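# Hang the yellow rail on two hooks by the bins

## Task

Place the yellow rail so it hangs on the two hooks in front of the bins, resting between the end plates of the hooks rather than on top of either plate (the fit is tight); it only counts if the rail stays there on its own, without the robot holding it.

## Robot and tools

Robot: two arms, left_arm and right_arm, each with a parallel two-finger gripper. Scene frame: origin on the table top midway between the arms, +x out over the table, +z up, left_arm on the +y side. The names left and right do not refer to image sides. Base poses: left_arm at (+0.008, +0.285, 0) m, quat_wxyz (+0.999, 0, 0, +0.048); right_arm at (-0.020, -0.290, 0) m, quat_wxyz (+1.000, 0, 0, +0.027).

Gripper frame: fingers extend along the gripper's +z; they close and open along its y axis. The reported end_effector_position is the point between the pads, roughly 1 cm short of the fingertips. Joint ranges (rad), base to gripper: waist -2.880 to 2.880, shoulder 0.000 to 3.142, elbow 0.000 to 3.019, wrist pitch -1.693 to 1.571, wrist yaw -1.571 to 1.571, wrist roll -2.094 to 2.094. The elbow never fully straightens.

execute_actions(actions): actions is a list of up to 15 actions, run in order; an empty list just reports state and images. Each action is a table of up to 15 rows, one row per control step of 1/30 s; with fewer rows, the last row is held to fill all 15 steps. Each row is one flat list of 14 numbers covering both arms, all in [-1, 1]: dx, dy, dz, rx, ry, rz, opening for left_arm, followed by the same seven for right_arm. Send all 14 even if one arm is idle. dx..rz are an offset, not a pose: they are measured in that gripper's own axes from its measured pose at the start of the action (for the first action of a call, the last pose a result reported). Every row refers back to that same start, not to the previous row. Scale: 1.0 equals 0.6 m of translation or 180 degrees; rx, ry, rz form a single rotation vector. Opening is absolute: +1 fully open (0.094 m), -1 closed.

Per step, the commanded pose is clipped to within 70 mm and 16 degrees of the measured pose, and damped inverse kinematics chases it, favouring position over orientation. Big offsets may need several actions; after an action the arm only continues to its last clipped pose, so send the remainder next. Arms often settle a centimetre or more low. Repeated zero offsets let an arm creep downward; to hold an arm still, send the offset back to its desired pose in the first call of a reply and zeros afterward, aiming higher if it still sags.

move(target, speed, blocking): target is one 14-number row laid out as above, offsets in each gripper's frame from the pose in the latest result that shows one. Each gripper follows a straight path toward its target; both finish together, in 0.5 to 10 s (cut off at 10 s, possibly short). Rotation takes the shorter direction. speed is the top path speed in m/s, 0.002 to 0.5, default 0.25; turning is capped at twice that in rad/s. Openings are sent at the start. Paths do not avoid obstacles or the other arm, grippers lag and can overshoot speed near full reach. Faster contact hits harder; aiming beyond the contact presses harder. blocking=false returns after 0.5 s while motion continues; poll with wait(0), and until a result shows the move ended, new actions or moves are refused (use wait or stop). The result adds a move: line with the ending (done, off_target, moving, held, fault) and limits (paced = pose clipped; held = some steps blocked by a check, after which the arm may surge), plus each gripper's distance to its target. If only one arm is named, the other finished.

wait(seconds): 0 to 10; lets the scene run with last commands held; returns early if a running move ends. stop(): brakes a running move (needs room; fingers keep moving). zoom_image(camera, region): camera is cam_high or cam_low; region [x0, y0, x1, y1] in pixels from the top-left, at most 504 by 504. read_manual(section): only "licences"; no motion. finished_scene(scene): ends the given scene for good after the robot holds the last command; the rail must already hang securely on its own.

Cameras: cam_high and cam_low, each 504x504; cam_high fovy about 56.9 deg (fx=fy 465.3, centre 250.2, 252.5), cam_low about 82.7 deg (fx=fy 286.3, centre 250.4, 251.8), both with radial distortion.

Results: a state line per arm with position (m) and quat_wxyz in the scene frame (printed positions drift, more at long reach); Hand target lines showing where the controller is driving each gripper; pose unreachable lines when a clearance check altered or blocked an arm's command; step readings, with HELD marking steps partly withheld for that arm; grip_measured on the opening scale (the last Joint positions value is the opening in metres, each gripper off by up to about 1 mm); joint torques, which include offsets, friction and noise; MOTOR HOT from 85 C and OVER-TEMPERATURE FAULT at 100 C, when that arm goes limp; FAULT lines for any arm stop.

Gripping: to hold something, command an opening below grip_measured, about 0.03 lower for a firm hold, less for a lighter one. Pads give roughly 50 to 62 N, less on very thin parts. Occasional tugs may pull on a held part or shove loose objects.

Avoid: knocking anything off the table (fails the task), dropping or slipping the rail, slamming or hard pushes, letting the arms strike or press each other, and holding loads long enough to overheat motors.

Each tool is called after "Emit:" as name([rows], argument=value, ...), one row to a line, values as JSON.

## Session

I'll start by looking at the scene.

Emit:
execute_actions(actions=[])

Scene clock: 0.00 s.
left_arm: end_effector_position=(+0.2530, +0.5892, +0.1928) grip_measured=+1.000 end_effector_quat_wxyz=(-0.465, +0.799, -0.351, -0.147) | right_arm: end_effector_position=(+0.2681, -0.5220, +0.0988) grip_measured=+1.000 end_effector_quat_wxyz=(+0.132, +0.493, +0.860, +0.011)
Joint positions: left_arm=[ 0.509  1.001  0.591 -0.346 -0.701 -1.397  0.094] | right_arm=[-0.763  1.254  0.777 -0.838 -0.07   0.341  0.094]
Joint velocities: left_arm=[-0.024 -0.005 -0.007 -0.017 -0.022  0.007  0.   ] | right_arm=[-0.005 -0.015 -0.002  0.007  0.051  0.037  0.   ]
Joint torques (N m, as the arm reports them, + toward a larger angle): no reading
Motor temperatures (°C, as the motors report them): left_arm=[20 23 22 20 23 22] | right_arm=[23 21 24 21 21 20]
Hand target (left_arm): +0.261, +0.595, +0.211; -0.480, +0.796, -0.341, -0.138
Hand target (right_arm): +0.274, -0.527, +0.105; +0.140, +0.492, +0.859, +0.009

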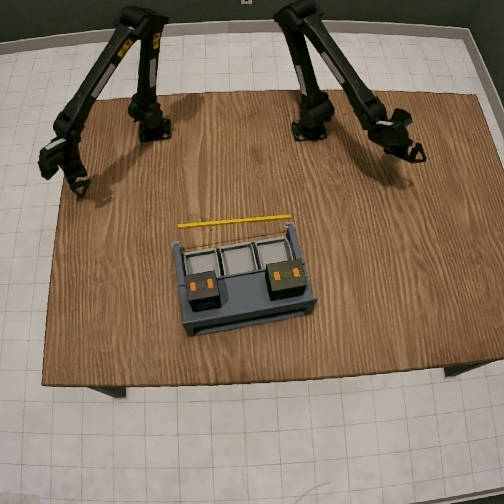

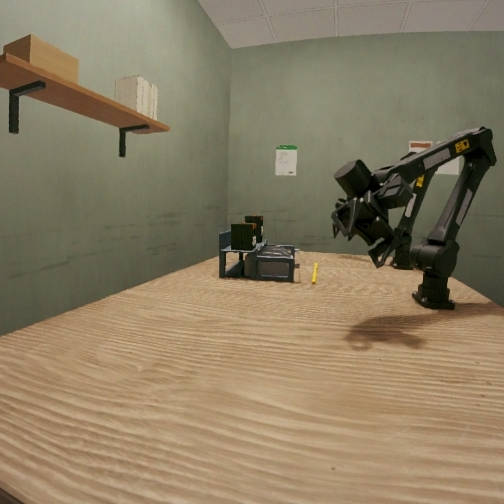

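Emit:
zoom_image(camera="cam_high", region=[160, 195, 330, 345])

Emit:
zoom_image(camera="cam_low", region=[210, 200, 340, 300])

Region (160, 195, 330, 345) of cam_high's 504x504 image, scaled by 2.965, with more detail than that image has; it fills the top 445 rows of this view, and the rest is white.

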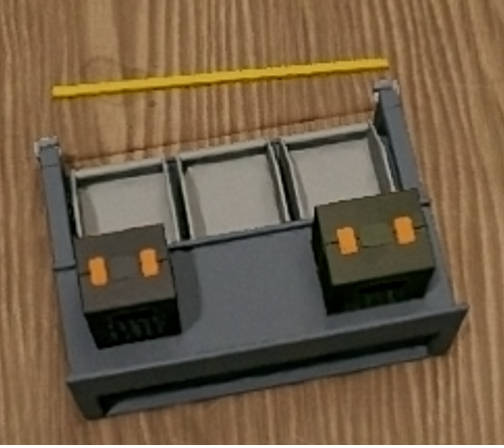

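Region (210, 200, 340, 300) of cam_low's 504x504 image, scaled by 3.877, with more detail than that image has; it fills the top 388 rows of this view, and the rest is white.

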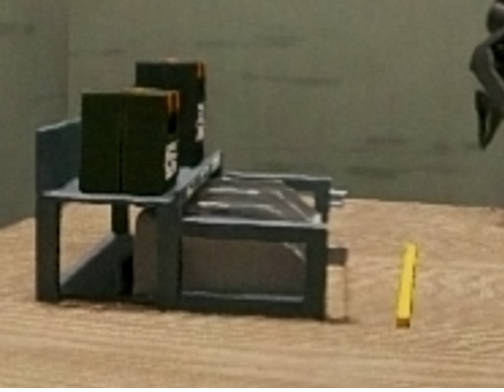

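Emit:
zoom_image(camera="cam_low", region=[280, 238, 325, 290])

Emit:
zoom_image(camera="cam_high", region=[165, 215, 205, 260])

Emit:
zoom_image(camera="cam_high", region=[270, 205, 310, 245])

Region (280, 238, 325, 290) of cam_low's 504x504 image, scaled by 9.692, with more detail than that image has; it fills the left 436 columns of this view, and the rest is white.

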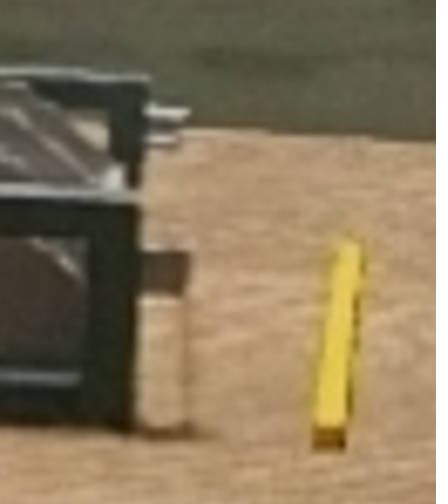

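Region (165, 215, 205, 260) of cam_high's 504x504 image, scaled by 11.200, with more detail than that image has.

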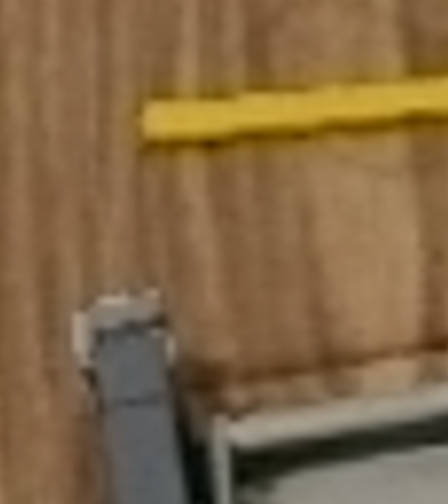

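Region (270, 205, 310, 245) of cam_high's 504x504 image, scaled by 12.600, with more detail than that image has.

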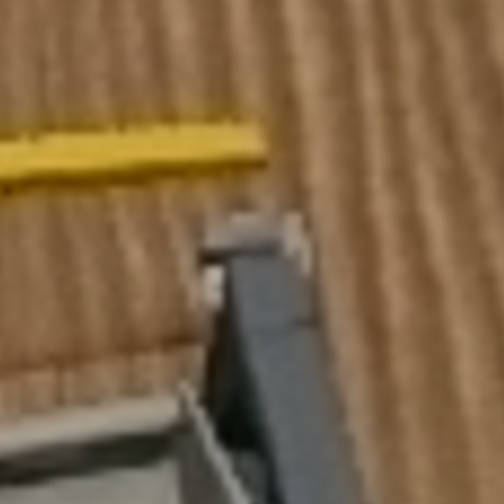

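Emit:
zoom_image(camera="cam_high", region=[280, 90, 440, 190])

Emit:
zoom_image(camera="cam_high", region=[30, 90, 190, 210])

Region (280, 90, 440, 190) of cam_high's 504x504 image, scaled by 3.150, with more detail than that image has; it fills the top 315 rows of this view, and the rest is white.

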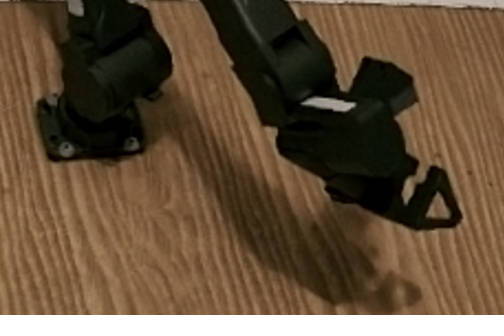

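Region (30, 90, 190, 210) of cam_high's 504x504 image, scaled by 3.150, with more detail than that image has; it fills the top 378 rows of this view, and the rest is white.

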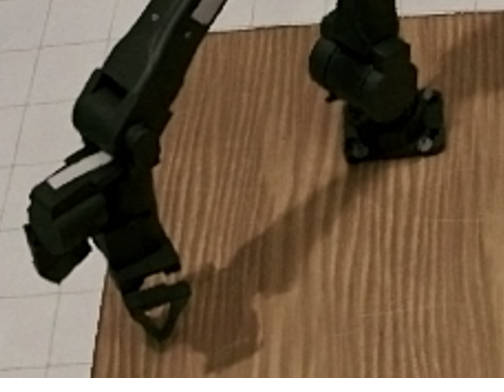

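Emit:
zoom_image(camera="cam_high", region=[404, 80, 504, 220])

Emit:
zoom_image(camera="cam_high", region=[404, 320, 504, 400])

Emit:
zoom_image(camera="cam_high", region=[30, 330, 130, 410])

Region (404, 80, 504, 220) of cam_high's 504x504 image, scaled by 3.600, with more detail than that image has; it fills the left 360 columns of this view, and the rest is white.

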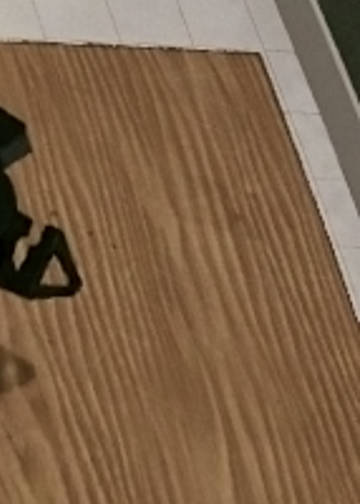

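Region (404, 320, 504, 400) of cam_high's 504x504 image, scaled by 5.040, with more detail than that image has; it fills the top 403 rows of this view, and the rest is white.

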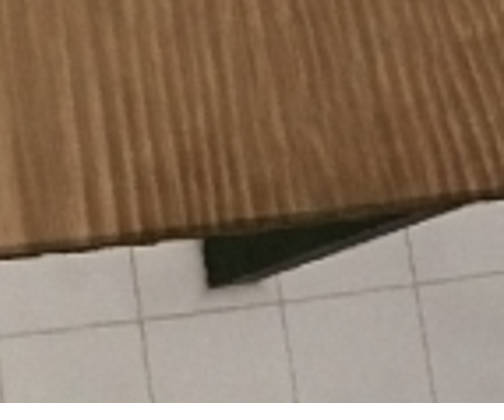

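Region (30, 330, 130, 410) of cam_high's 504x504 image, scaled by 5.040, with more detail than that image has; it fills the top 403 rows of this view, and the rest is white.

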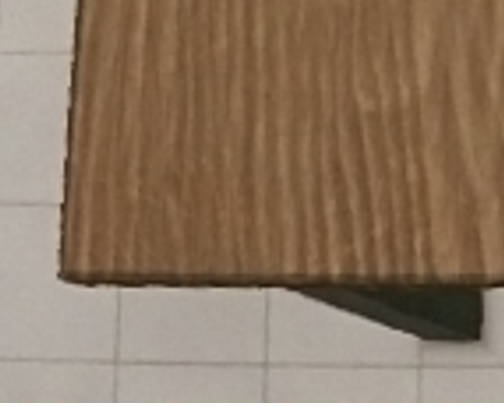

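Emit:
move(target=[-0.0115,-0.0317,-0.006,0,0,0,1, 0.640,0.604,-0.069,-0.0767,0.0865,-0.8398,0.3], speed=0.4)

Scene clock: 7.50 s.
left_arm: end_effector_position=(+0.2486, +0.5861, +0.1873) grip_measured=+1.000 end_effector_quat_wxyz=(-0.451, +0.802, -0.359, -0.156) | right_arm: end_effector_position=(+0.3718, -0.0258, +0.0963) grip_measured=+0.302 end_effector_quat_wxyz=(+0.020, +0.715, -0.699, +0.006)
Joint positions: left_arm=[ 0.509  1.001  0.591 -0.383 -0.701 -1.397  0.094] | right_arm=[ 0.547  1.688  1.266 -1.186  0.019 -0.993  0.061]
Joint velocities: left_arm=[-0.024  0.005  0.002 -0.007  0.066 -0.066  0.   ] | right_arm=[-0.015 -0.015  0.007  0.017 -0.081 -0.037  0.   ]
Joint torques (N m, as the arm reports them, + toward a larger angle): left_arm=[-1.9  -4.55 14.89  0.88 -0.43  0.06] | right_arm=[ -2.03 -10.95  13.37  -0.38   0.1   -0.16]
Motor temperatures (°C, as the motors report them): left_arm=[20 24 23 20 23 22] | right_arm=[23 22 26 21 21 20]
Hand target (left_arm): +0.260, +0.594, +0.211; -0.465, +0.799, -0.351, -0.147
Hand target (right_arm): +0.385, -0.015, +0.100; +0.016, +0.723, -0.691, +0.008
Off the commanded pose (left_arm): 0.028 m, 2 deg.
Off the commanded pose (right_arm): 0.026 m, 3 deg.
move: off_target (left_arm, right_arm)

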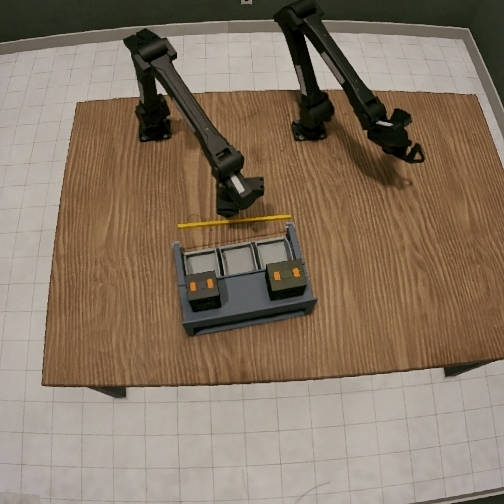

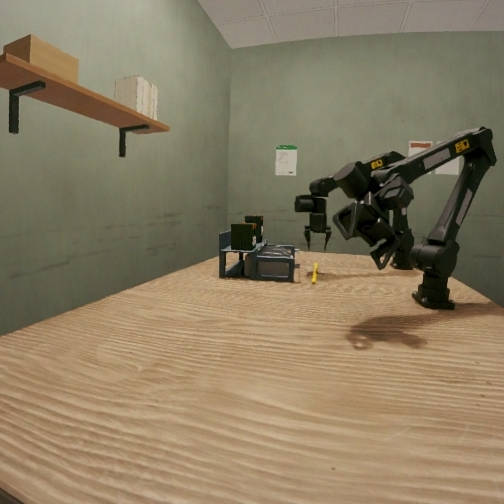

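Emit:
zoom_image(camera="cam_low", region=[270, 190, 360, 290])

Emit:
zoom_image(camera="cam_high", region=[170, 150, 300, 260])

Region (270, 190, 360, 290) of cam_low's 504x504 image, scaled by 5.040, with more detail than that image has; it fills the left 454 columns of this view, and the rest is white.

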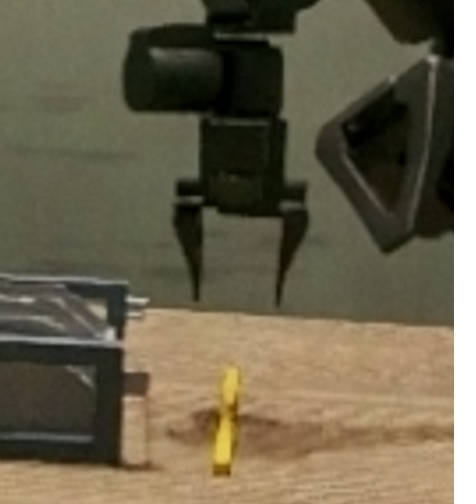

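Region (170, 150, 300, 260) of cam_high's 504x504 image, scaled by 3.877, with more detail than that image has; it fills the top 426 rows of this view, and the rest is white.

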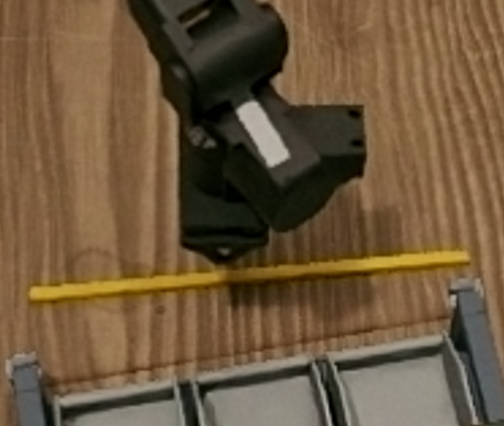

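Emit:
move(target=[-0.0143,-0.0428,-0.0078,0.0093,-0.0012,-0.0073,1, -0.0508,-0.0313,0.086,0.008,-0.014,-0.012,0.3], speed=0.1)

Scene clock: 9.17 s.
left_arm: end_effector_position=(+0.2486, +0.5861, +0.1873) grip_measured=+1.000 end_effector_quat_wxyz=(-0.451, +0.802, -0.359, -0.156) | right_arm: end_effector_position=(+0.3943, -0.0029, +0.0583) grip_measured=+0.302 end_effector_quat_wxyz=(-0.013, +0.719, -0.695, +0.003)
Joint positions: left_arm=[ 0.509  1.001  0.591 -0.383 -0.701 -1.397  0.094] | right_arm=[ 0.553  1.769  1.266 -1.041  0.001 -0.998  0.061]
Joint velocities: left_arm=[ 0.005 -0.005 -0.007  0.007 -0.007 -0.037  0.   ] | right_arm=[ 0.005 -0.015 -0.022  0.007  0.007 -0.007 -0.   ]
Joint torques (N m, as the arm reports them, + toward a larger angle): left_arm=[-2.   -4.84 14.71  0.89 -0.39  0.07] | right_arm=[ -1.68 -11.45   8.72   0.64  -0.21  -0.16]
Motor temperatures (°C, as the motors report them): left_arm=[20 24 24 20 23 22] | right_arm=[23 22 26 21 21 20]
Hand target (left_arm): +0.260, +0.594, +0.211; -0.465, +0.799, -0.351, -0.147
Hand target (right_arm): +0.390, +0.003, +0.044; -0.004, +0.728, -0.685, -0.001
Off the commanded pose (left_arm): 0.027 m, 2 deg.
Off the commanded pose (right_arm): 0.017 m, 2 deg.
move: off_target (left_arm, right_arm)

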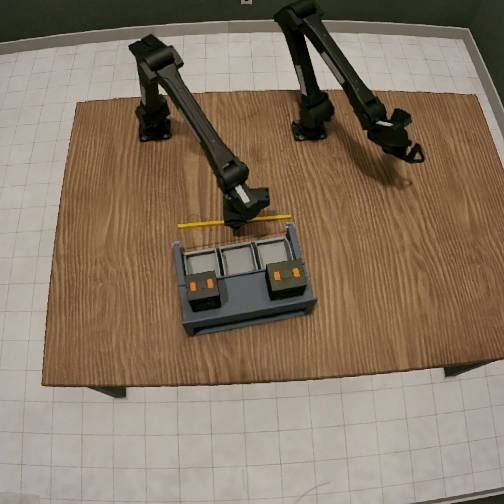

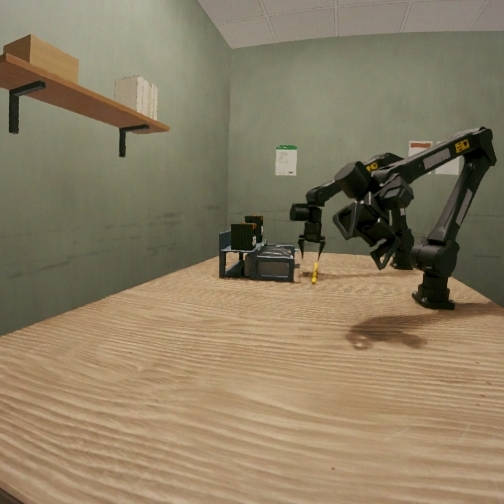

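Emit:
move(target=[-0.0143,-0.0428,-0.0078,0.0093,-0.0012,-0.0073,1, -0.005,0.0317,0.0692,-0.0116,0.0075,-0.0086,0.3], speed=0.06)

Scene clock: 11.30 s.
left_arm: end_effector_position=(+0.2486, +0.5861, +0.1873) grip_measured=+1.000 end_effector_quat_wxyz=(-0.451, +0.802, -0.359, -0.156) | right_arm: end_effector_position=(+0.3857, -0.0010, +0.0376) grip_measured=+0.302 end_effector_quat_wxyz=(-0.010, +0.723, -0.690, +0.002)
Joint positions: left_arm=[ 0.509  1.001  0.591 -0.383 -0.701 -1.397  0.094] | right_arm=[ 0.566  1.787  1.229 -0.993  0.001 -0.998  0.061]
Joint velocities: left_arm=[-0.015 -0.005 -0.022  0.002  0.037  0.11   0.   ] | right_arm=[ 0.005 -0.005 -0.002  0.022 -0.051 -0.037 -0.   ]
Joint torques (N m, as the arm reports them, + toward a larger angle): left_arm=[-1.95 -4.77 14.75  0.89 -0.38  0.07] | right_arm=[ -2.18 -11.69   7.52   0.65  -0.03  -0.02]
Motor temperatures (°C, as the motors report them): left_arm=[20 24 24 20 23 22] | right_arm=[23 22 26 21 21 20]
Hand target (left_arm): +0.260, +0.594, +0.211; -0.465, +0.799, -0.351, -0.147
Hand target (right_arm): +0.376, -0.000, +0.017; +0.008, +0.728, -0.685, -0.001
Off the commanded pose (left_arm): 0.027 m, 2 deg.
Off the commanded pose (right_arm): 0.023 m, 2 deg.
move: off_target (left_arm, right_arm)

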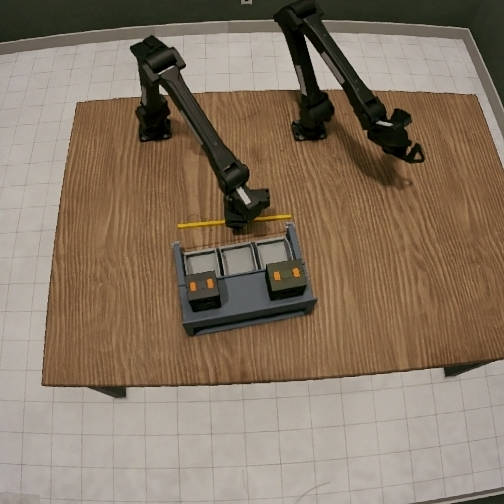

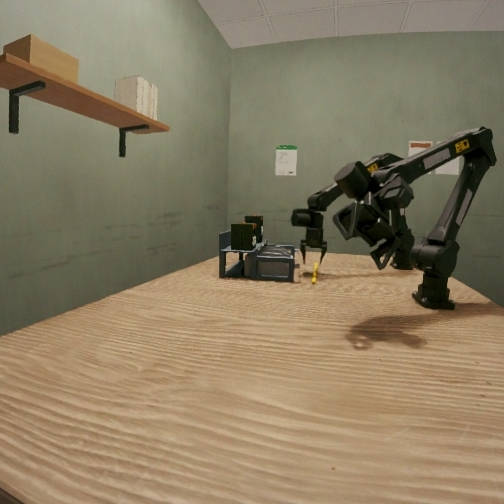

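Emit:
zoom_image(camera="cam_low", region=[280, 230, 340, 290])

Emit:
zoom_image(camera="cam_high", region=[170, 190, 300, 260])

Region (280, 230, 340, 290) of cam_low's 504x504 image, scaled by 8.400, with more detail than that image has.

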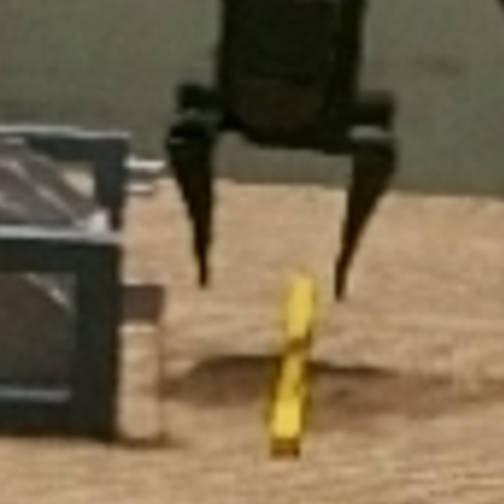

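Region (170, 190, 300, 260) of cam_high's 504x504 image, scaled by 3.877, with more detail than that image has; it fills the top 271 rows of this view, and the rest is white.

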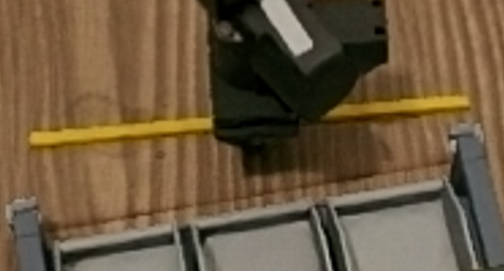

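Emit:
move(target=[-0.0143,-0.0428,-0.0078,0.0093,-0.0012,-0.0073,1, 0.0153,0.0327,0.0725,-0.0149,0.0096,-0.0019,0.3], speed=0.06)

Emit:
zoom_image(camera="cam_low", region=[280, 230, 340, 290])

Scene clock: 13.40 s.
left_arm: end_effector_position=(+0.2486, +0.5861, +0.1873) grip_measured=+1.000 end_effector_quat_wxyz=(-0.451, +0.802, -0.359, -0.156) | right_arm: end_effector_position=(+0.3753, -0.0084, +0.0138) grip_measured=+0.302 end_effector_quat_wxyz=(+0.000, +0.723, -0.690, +0.000)
Joint positions: left_arm=[ 0.509  1.001  0.591 -0.383 -0.701 -1.397  0.094] | right_arm=[ 0.566  1.805  1.18  -0.946  0.001 -0.998  0.061]
Joint velocities: left_arm=[-0.015 -0.015  0.002 -0.007  0.007 -0.022  0.   ] | right_arm=[-0.005  0.005  0.012 -0.002 -0.022 -0.066 -0.   ]
Joint torques (N m, as the arm reports them, + toward a larger angle): left_arm=[-2.21 -4.61 14.67  0.87 -0.38  0.07] | right_arm=[ -2.25 -11.66   7.11   0.47  -0.11  -0.05]
Motor temperatures (°C, as the motors report them): left_arm=[20 24 24 21 23 22] | right_arm=[23 22 26 21 21 20]
Hand target (left_arm): +0.260, +0.594, +0.211; -0.465, +0.799, -0.351, -0.147
Hand target (right_arm): +0.367, -0.011, -0.006; +0.018, +0.725, -0.688, -0.003
Off the commanded pose (left_arm): 0.027 m, 2 deg.
Off the commanded pose (right_arm): 0.022 m, 2 deg.
move: off_target (left_arm, right_arm)

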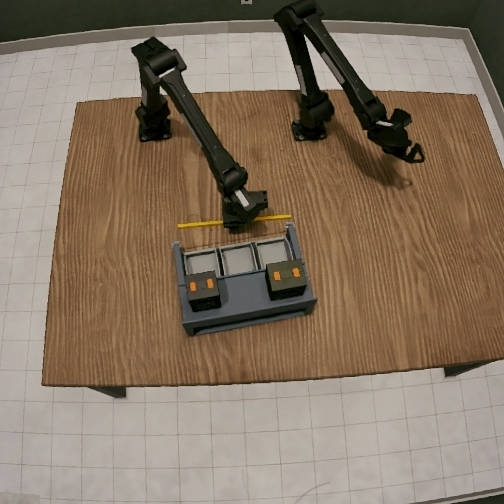

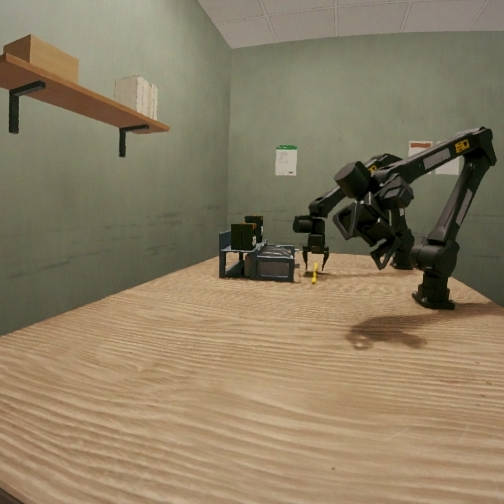

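Region (280, 230, 340, 290) of cam_low's 504x504 image, scaled by 8.400, with more detail than that image has.

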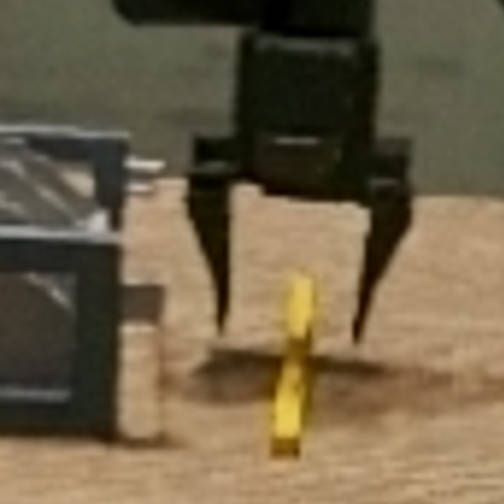

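Emit:
move(target=[-0.0143,-0.0428,-0.0078,0.0093,-0.0012,-0.0073,1, 0.0057,0.0177,0.0485,-0.0096,0.0062,-0.0019,0.0], speed=0.04)

Emit:
zoom_image(camera="cam_low", region=[280, 230, 340, 290])

Scene clock: 14.77 s.
left_arm: end_effector_position=(+0.2486, +0.5861, +0.1873) grip_measured=+1.000 end_effector_quat_wxyz=(-0.451, +0.802, -0.359, -0.156) | right_arm: end_effector_position=(+0.3739, -0.0094, +0.0062) grip_measured=+0.002 end_effector_quat_wxyz=(-0.001, +0.723, -0.690, +0.001)
Joint positions: left_arm=[ 0.509  1.001  0.591 -0.383 -0.701 -1.397  0.094] | right_arm=[ 0.566  1.812  1.166 -0.922  0.001 -0.998  0.047]
Joint velocities: left_arm=[-0.015  0.005  0.007  0.007 -0.051  0.022  0.   ] | right_arm=[-0.005 -0.015  0.007  0.007 -0.007 -0.051 -0.   ]
Joint torques (N m, as the arm reports them, + toward a larger angle): left_arm=[-1.82 -4.79 14.67  0.83 -0.38  0.06] | right_arm=[ -1.63 -11.6    6.87   0.29  -0.09   0.02]
Motor temperatures (°C, as the motors report them): left_arm=[20 24 25 21 23 22] | right_arm=[23 22 26 21 21 20]
Hand target (left_arm): +0.260, +0.594, +0.211; -0.465, +0.799, -0.351, -0.147
Hand target (right_arm): +0.365, -0.013, -0.014; +0.018, +0.725, -0.688, -0.003
Off the commanded pose (left_arm): 0.027 m, 2 deg.
Off the commanded pose (right_arm): 0.024 m, 2 deg.
move: off_target (left_arm, right_arm)

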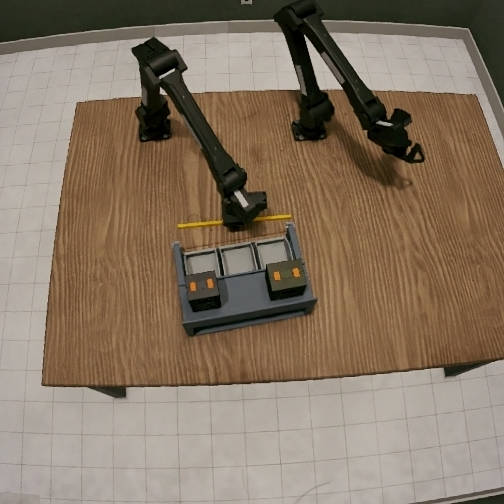

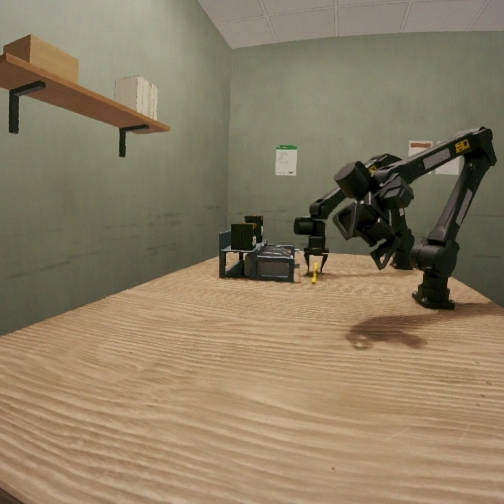

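Region (280, 230, 340, 290) of cam_low's 504x504 image, scaled by 8.400, with more detail than that image has.

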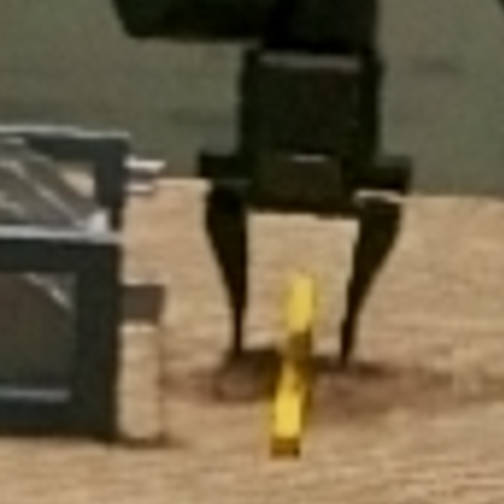

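Emit:
execute_actions([
  [[-0.0143,-0.0428,-0.0078,0.0093,-0.0012,-0.0073,1, 0.0047,0.0152,0.036,-0.0104,0.0067,-0.0019,-0.06],[-0.0143,-0.0428,-0.0078,0.0093,-0.0012,-0.0073,1, 0.0047,0.0152,0.037,-0.0104,0.0067,-0.0019,-0.12],[-0.0143,-0.0428,-0.0078,0.0093,-0.0012,-0.0073,1, 0.0047,0.0152,0.0378,-0.0104,0.0067,-0.0019,-0.18],[-0.0143,-0.0428,-0.0078,0.0093,-0.0012,-0.0073,1, 0.0047,0.0152,0.0378,-0.0104,0.0067,-0.0019,-0.24],[-0.0143,-0.0428,-0.0078,0.0093,-0.0012,-0.0073,1, 0.0047,0.0152,0.0378,-0.0104,0.0067,-0.0019,-0.30],[-0.0143,-0.0428,-0.0078,0.0093,-0.0012,-0.0073,1, 0.0047,0.0152,0.0378,-0.0104,0.0067,-0.0019,-0.36],[-0.0143,-0.0428,-0.0078,0.0093,-0.0012,-0.0073,1, 0.0047,0.0152,0.0378,-0.0104,0.0067,-0.0019,-0.42],[-0.0143,-0.0428,-0.0078,0.0093,-0.0012,-0.0073,1, 0.0047,0.0152,0.0378,-0.0104,0.0067,-0.0019,-0.48],[-0.0143,-0.0428,-0.0078,0.0093,-0.0012,-0.0073,1, 0.0047,0.0152,0.0378,-0.0104,0.0067,-0.0019,-0.53],[-0.0143,-0.0428,-0.0078,0.0093,-0.0012,-0.0073,1, 0.0047,0.0152,0.0378,-0.0104,0.0067,-0.0019,-0.58],[-0.0143,-0.0428,-0.0078,0.0093,-0.0012,-0.0073,1, 0.0047,0.0152,0.0378,-0.0104,0.0067,-0.0019,-0.62],[-0.0143,-0.0428,-0.0078,0.0093,-0.0012,-0.0073,1, 0.0047,0.0152,0.0378,-0.0104,0.0067,-0.0019,-0.65],[-0.0143,-0.0428,-0.0078,0.0093,-0.0012,-0.0073,1, 0.0047,0.0152,0.0378,-0.0104,0.0067,-0.0019,-0.68],[-0.0143,-0.0428,-0.0078,0.0093,-0.0012,-0.0073,1, 0.0047,0.0152,0.0378,-0.0104,0.0067,-0.0019,-0.70],[-0.0143,-0.0428,-0.0078,0.0093,-0.0012,-0.0073,1, 0.0047,0.0152,0.0378,-0.0104,0.0067,-0.0019,-0.72]],
  [[-0.0143,-0.0428,-0.0078,0.0093,-0.0012,-0.0073,1, 0.002,0.008,0.02,-0.006,0.004,-0.001,-0.73],[-0.0143,-0.0428,-0.0078,0.0093,-0.0012,-0.0073,1, 0.002,0.008,0.02,-0.006,0.004,-0.001,-0.74],[-0.0143,-0.0428,-0.0078,0.0093,-0.0012,-0.0073,1, 0.002,0.008,0.02,-0.006,0.004,-0.001,-0.75],[-0.0143,-0.0428,-0.0078,0.0093,-0.0012,-0.0073,1, 0.002,0.008,0.02,-0.006,0.004,-0.001,-0.76],[-0.0143,-0.0428,-0.0078,0.0093,-0.0012,-0.0073,1, 0.002,0.008,0.02,-0.006,0.004,-0.001,-0.77],[-0.0143,-0.0428,-0.0078,0.0093,-0.0012,-0.0073,1, 0.002,0.008,0.02,-0.006,0.004,-0.001,-0.78],[-0.0143,-0.0428,-0.0078,0.0093,-0.0012,-0.0073,1, 0.002,0.008,0.02,-0.006,0.004,-0.001,-0.79],[-0.0143,-0.0428,-0.0078,0.0093,-0.0012,-0.0073,1, 0.002,0.008,0.02,-0.006,0.004,-0.001,-0.80]],
])

Emit:
zoom_image(camera="cam_low", region=[280, 230, 340, 290])

Scene clock: 16.43 s.
left_arm: end_effector_position=(+0.2486, +0.5861, +0.1873) grip_measured=+1.000 end_effector_quat_wxyz=(-0.451, +0.802, -0.359, -0.156) | right_arm: end_effector_position=(+0.3745, -0.0088, +0.0062) grip_measured=-0.793 end_effector_quat_wxyz=(-0.003, +0.723, -0.690, +0.001)
Joint positions: left_arm=[ 0.509  1.001  0.591 -0.383 -0.701 -1.397  0.094] | right_arm=[ 0.566  1.812  1.166 -0.918  0.    -0.998  0.01 ]
Joint velocities: left_arm=[-0.015  0.005 -0.022  0.002  0.007  0.007  0.   ] | right_arm=[-0.005 -0.005 -0.012 -0.007  0.051  0.022 -0.001]
Joint torques (N m, as the arm reports them, + toward a larger angle): left_arm=[-1.88 -4.5  14.73  0.82 -0.37  0.06] | right_arm=[ -2.05 -12.65   7.55   0.31  -0.07  -0.03]
Motor temperatures (°C, as the motors report them): left_arm=[20 24 25 21 23 22] | right_arm=[23 22 26 21 21 20]
Hand target (left_arm): +0.260, +0.594, +0.211; -0.465, +0.799, -0.351, -0.147
Hand target (right_arm): +0.370, -0.010, -0.005; +0.008, +0.724, -0.689, -0.001
Off the commanded pose (left_arm): 0.027 m, 2 deg.
Off the commanded pose (right_arm): 0.013 m, 1 deg.
Step readings (end_effector_position; steps 1 to 15: 1st action; 16 to 30: 2nd action):
0: left_arm (+0.2486, +0.5861, +0.1873) | right_arm (+0.3740, -0.0093, +0.0062)
1: left_arm (+0.2486, +0.5861, +0.1873) | right_arm (+0.3740, -0.0093, +0.0062)
2: left_arm (+0.2486, +0.5861, +0.1873) | right_arm (+0.3740, -0.0093, +0.0062)
4: left_arm (+0.2486, +0.5861, +0.1873) | right_arm (+0.3744, -0.0090, +0.0062)
8: left_arm (+0.2486, +0.5861, +0.1873) | right_arm (+0.3746, -0.0089, +0.0062)
15: left_arm (+0.2486, +0.5861, +0.1873) | right_arm (+0.3745, -0.0088, +0.0062)
16: left_arm (+0.2486, +0.5861, +0.1873) | right_arm (+0.3745, -0.0088, +0.0062)
17: left_arm (+0.2486, +0.5861, +0.1873) | right_arm (+0.3745, -0.0088, +0.0062)
19: left_arm (+0.2486, +0.5861, +0.1873) | right_arm (+0.3745, -0.0088, +0.0062)
23: left_arm (+0.2486, +0.5861, +0.1873) | right_arm (+0.3745, -0.0088, +0.0062)
30: end_effector_position above

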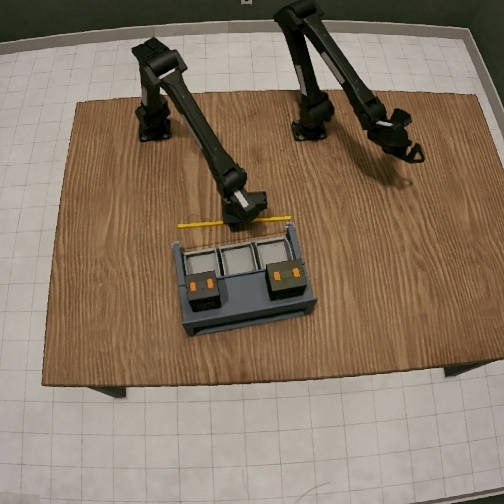

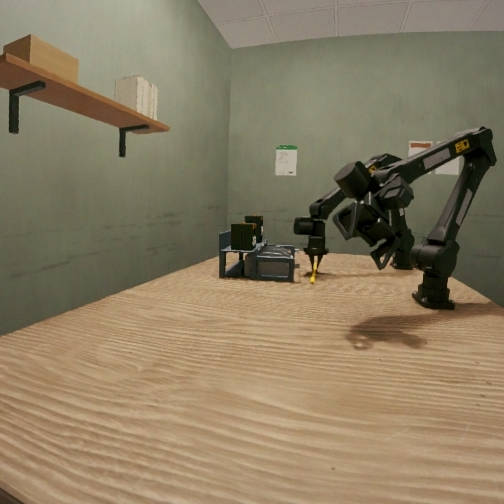

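Region (280, 230, 340, 290) of cam_low's 504x504 image, scaled by 8.400, with more detail than that image has.

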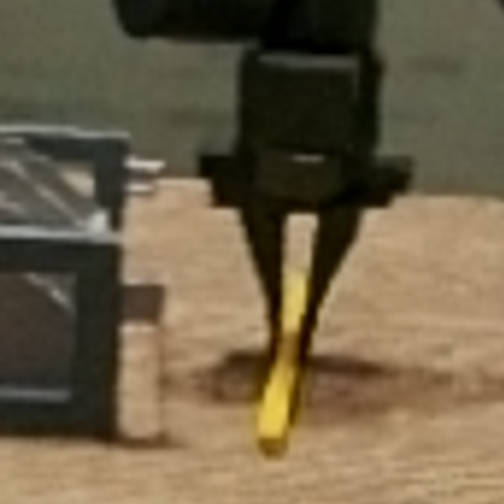

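Emit:
zoom_image(camera="cam_high", region=[165, 215, 205, 260])

Emit:
zoom_image(camera="cam_high", region=[270, 205, 310, 245])

Region (165, 215, 205, 260) of cam_high's 504x504 image, scaled by 11.200, with more detail than that image has.

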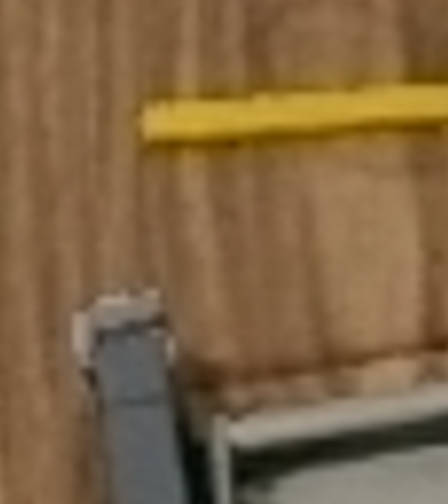

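Region (270, 205, 310, 245) of cam_high's 504x504 image, scaled by 12.600, with more detail than that image has.

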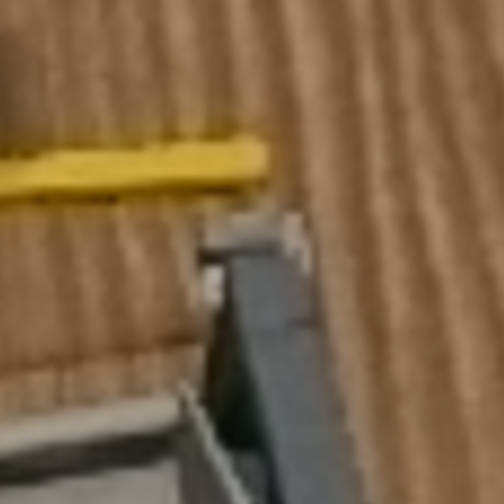

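Emit:
move(target=[-0.0143,-0.0428,-0.0078,0.0093,-0.0012,-0.0073,1, 0.0007,-0.0732,-0.174,0.0119,-0.0060,-0.0347,-0.835], speed=0.08)

Emit:
zoom_image(camera="cam_low", region=[280, 230, 340, 290])

Emit:
zoom_image(camera="cam_high", region=[160, 190, 310, 260])

Scene clock: 19.50 s.
left_arm: end_effector_position=(+0.2486, +0.5861, +0.1873) grip_measured=+1.000 end_effector_quat_wxyz=(-0.451, +0.802, -0.359, -0.156) | right_arm: end_effector_position=(+0.3911, -0.0167, +0.0739) grip_measured=-0.814 end_effector_quat_wxyz=(+0.017, +0.759, -0.651, -0.005)
Joint positions: left_arm=[ 0.509  1.001  0.591 -0.383 -0.701 -1.397  0.094] | right_arm=[ 0.534  1.762  1.301 -1.145  0.    -1.136  0.009]
Joint velocities: left_arm=[-0.005 -0.015 -0.002  0.002  0.037 -0.051  0.   ] | right_arm=[-0.005 -0.015  0.002 -0.022  0.066 -0.037  0.001]
Joint torques (N m, as the arm reports them, + toward a larger angle): left_arm=[-1.81 -4.62 14.65  0.89 -0.39  0.06] | right_arm=[ -3.99 -16.43  14.21  -0.37  -0.04  -0.16]
Motor temperatures (°C, as the motors report them): left_arm=[20 24 25 21 23 22] | right_arm=[23 22 27 21 21 20]
Hand target (left_arm): +0.260, +0.594, +0.211; -0.465, +0.799, -0.351, -0.147
Hand target (right_arm): +0.414, -0.009, +0.111; -0.023, +0.760, -0.650, +0.007
Off the commanded pose (left_arm): 0.027 m, 2 deg.
Off the commanded pose (right_arm): 0.047 m, 5 deg.
move: off_target (left_arm, right_arm)

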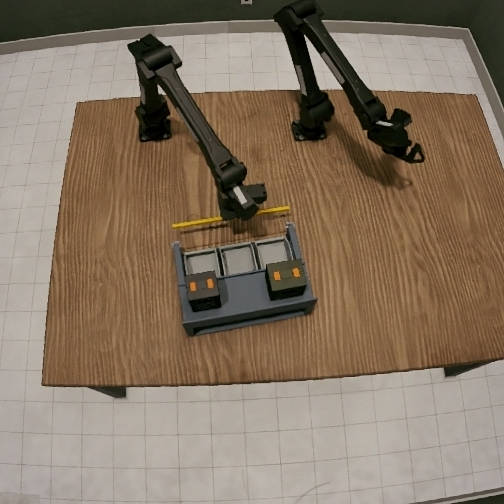

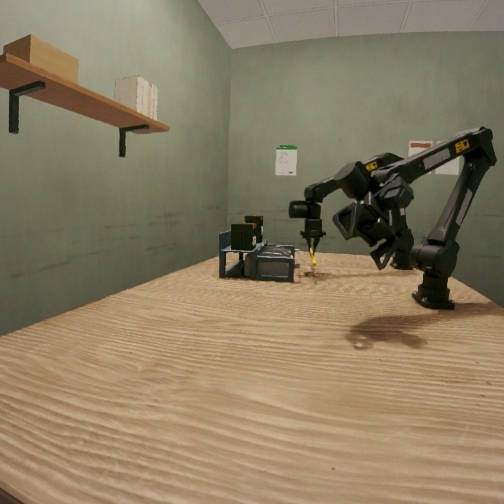

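Region (280, 230, 340, 290) of cam_low's 504x504 image, scaled by 8.400, with more detail than that image has.

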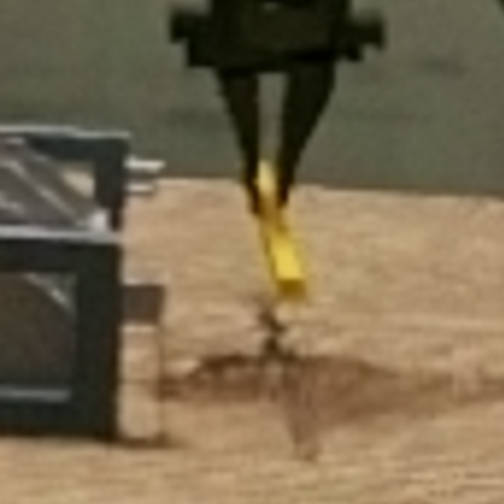

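Region (160, 190, 310, 260) of cam_high's 504x504 image, scaled by 3.360, with more detail than that image has; it fills the top 235 rows of this view, and the rest is white.

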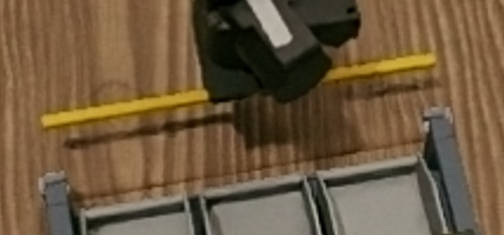

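Emit:
move(target=[-0.0143,-0.0428,-0.0078,0.0093,-0.0012,-0.0073,1, 0.009,-0.1225,-0.047,0.0205,-0.0088,-0.0013,-0.85], speed=0.06)

Emit:
zoom_image(camera="cam_low", region=[280, 230, 340, 290])

Emit:
zoom_image(camera="cam_high", region=[165, 215, 205, 260])

Emit:
zoom_image(camera="cam_high", region=[270, 205, 310, 245])

Scene clock: 21.93 s.
left_arm: end_effector_position=(+0.2486, +0.5861, +0.1873) grip_measured=+1.000 end_effector_quat_wxyz=(-0.451, +0.802, -0.359, -0.156) | right_arm: end_effector_position=(+0.4413, -0.0176, +0.0888) grip_measured=-0.814 end_effector_quat_wxyz=(-0.001, +0.759, -0.651, +0.000)
Joint positions: left_arm=[ 0.509  1.001  0.591 -0.383 -0.701 -1.397  0.094] | right_arm=[ 0.48   1.823  1.433 -1.178  0.    -1.189  0.009]
Joint velocities: left_arm=[ 0.005 -0.005 -0.007 -0.017 -0.051  0.007  0.   ] | right_arm=[-0.005 -0.005 -0.012 -0.007 -0.037  0.022  0.   ]
Joint torques (N m, as the arm reports them, + toward a larger angle): left_arm=[-1.76 -4.78 14.75  0.92 -0.39  0.08] | right_arm=[ -3.7  -13.02  15.11  -0.42  -0.12  -0.17]
Motor temperatures (°C, as the motors report them): left_arm=[20 24 25 21 23 22] | right_arm=[23 23 28 21 21 20]
Hand target (left_arm): +0.260, +0.594, +0.211; -0.465, +0.799, -0.351, -0.147
Hand target (right_arm): +0.464, -0.011, +0.101; -0.017, +0.760, -0.649, +0.006
Off the commanded pose (left_arm): 0.027 m, 2 deg.
Off the commanded pose (right_arm): 0.027 m, 2 deg.
move: off_target (left_arm, right_arm)

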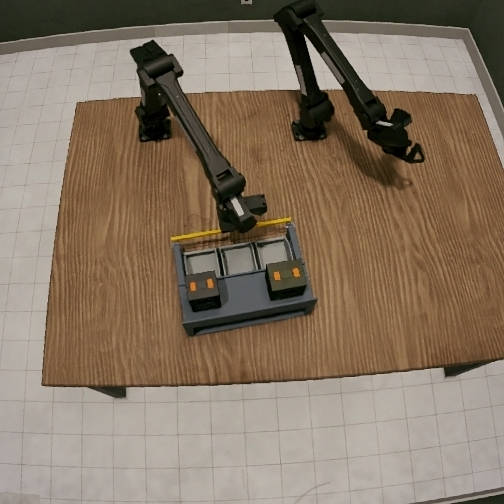

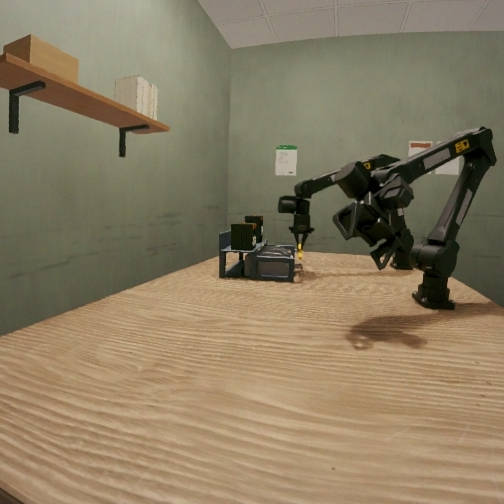

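Region (280, 230, 340, 290) of cam_low's 504x504 image, scaled by 8.400, with more detail than that image has.

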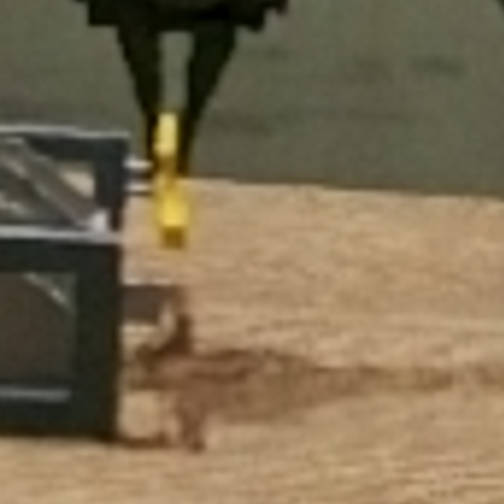

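Region (165, 215, 205, 260) of cam_high's 504x504 image, scaled by 11.200, with more detail than that image has.

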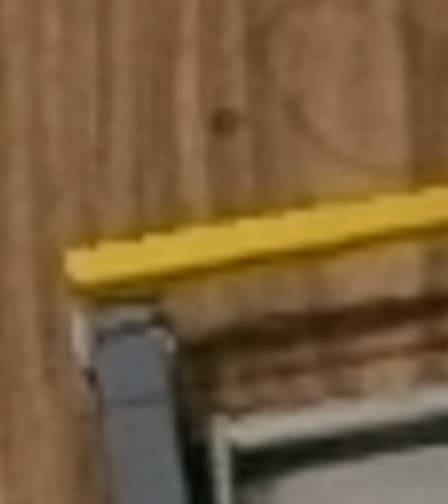

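Region (270, 205, 310, 245) of cam_high's 504x504 image, scaled by 12.600, with more detail than that image has.

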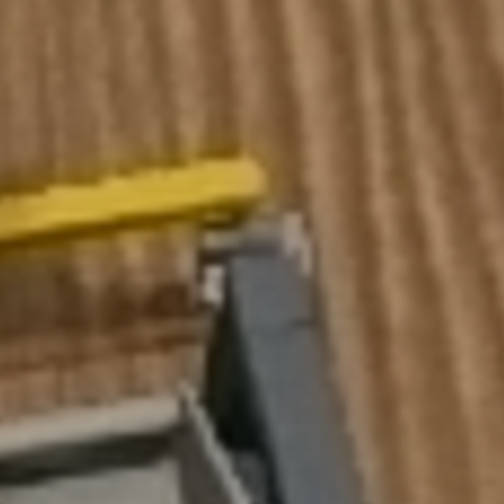

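Emit:
zoom_image(camera="cam_low", region=[285, 238, 315, 272])

Region (285, 238, 315, 272) of cam_low's 504x504 image, scaled by 14.824, with more detail than that image has; it fills the left 445 columns of this view, and the rest is white.

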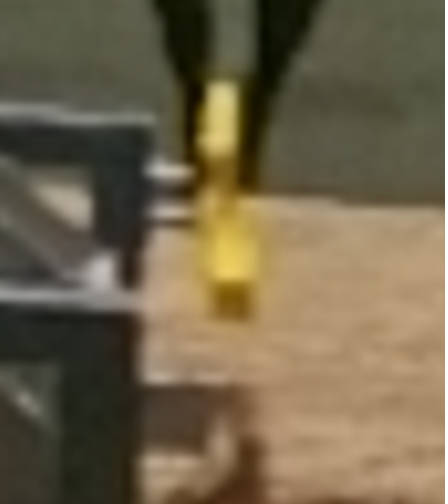

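Emit:
move(target=[-0.0143,-0.0428,-0.0078,0.0093,-0.0012,-0.0073,1, -0.0112,-0.0682,-0.0038,0.0112,-0.0045,-0.0018,-0.85], speed=0.04)

Emit:
zoom_image(camera="cam_low", region=[285, 238, 315, 272])

Emit:
zoom_image(camera="cam_high", region=[165, 230, 195, 260])

Emit:
zoom_image(camera="cam_high", region=[275, 210, 305, 240])

Scene clock: 25.17 s.
left_arm: end_effector_position=(+0.2486, +0.5861, +0.1873) grip_measured=+1.000 end_effector_quat_wxyz=(-0.451, +0.802, -0.359, -0.156) | right_arm: end_effector_position=(+0.4571, -0.0273, +0.0724) grip_measured=-0.814 end_effector_quat_wxyz=(+0.016, +0.755, -0.655, +0.004)
Joint positions: left_arm=[ 0.509  1.001  0.591 -0.383 -0.701 -1.397  0.094] | right_arm=[ 0.456  1.879  1.469 -1.188  0.018 -1.203  0.009]
Joint velocities: left_arm=[-0.015  0.005  0.002 -0.007 -0.066  0.051  0.   ] | right_arm=[-0.005 -0.005 -0.007 -0.017  0.007  0.022  0.   ]
Joint torques (N m, as the arm reports them, + toward a larger angle): left_arm=[-2.12 -4.8  14.69  0.84 -0.37  0.07] | right_arm=[ -2.   -15.65  15.44   0.11  -0.68  -0.09]
Motor temperatures (°C, as the motors report them): left_arm=[20 24 26 21 23 22] | right_arm=[23 23 29 21 21 20]
Hand target (left_arm): +0.260, +0.594, +0.211; -0.465, +0.799, -0.351, -0.147
Hand target (right_arm): +0.479, -0.006, +0.093; -0.019, +0.761, -0.649, +0.007
Off the commanded pose (left_arm): 0.027 m, 2 deg.
Off the commanded pose (right_arm): 0.038 m, 4 deg.
move: off_target (left_arm, right_arm)

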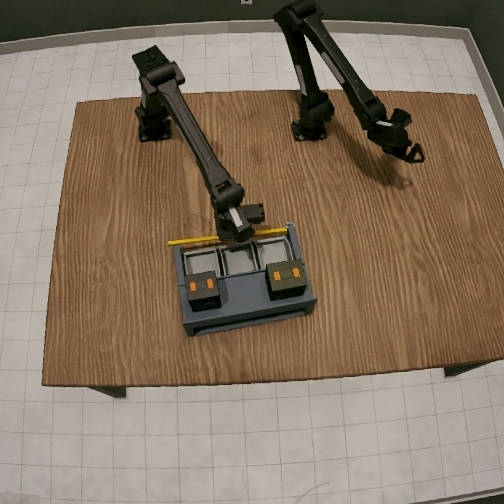

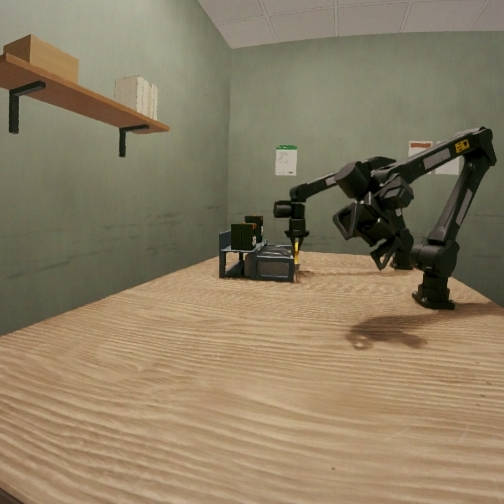

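Region (285, 238, 315, 272) of cam_low's 504x504 image, scaled by 14.824, with more detail than that image has; it fills the left 445 columns of this view, and the rest is white.

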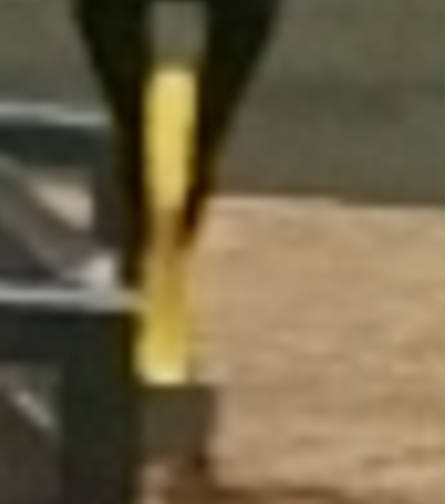

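Region (165, 230, 195, 260) of cam_high's 504x504 image, scaled by 16.800, with more detail than that image has.

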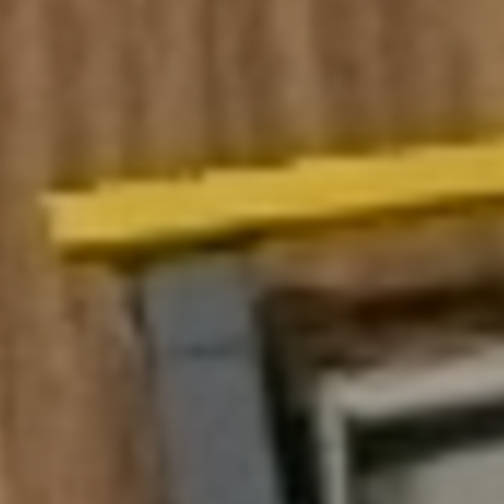

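Region (275, 210, 305, 240) of cam_high's 504x504 image, scaled by 16.800, with more detail than that image has.

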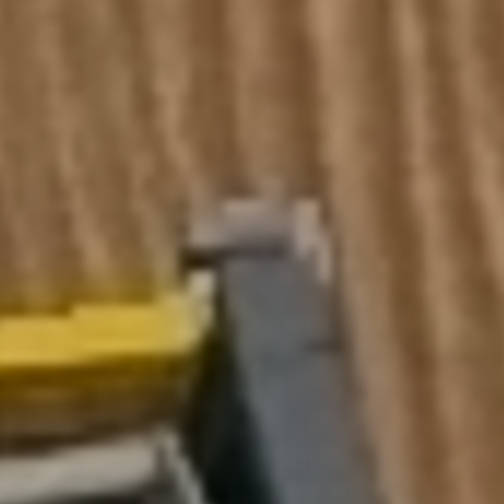

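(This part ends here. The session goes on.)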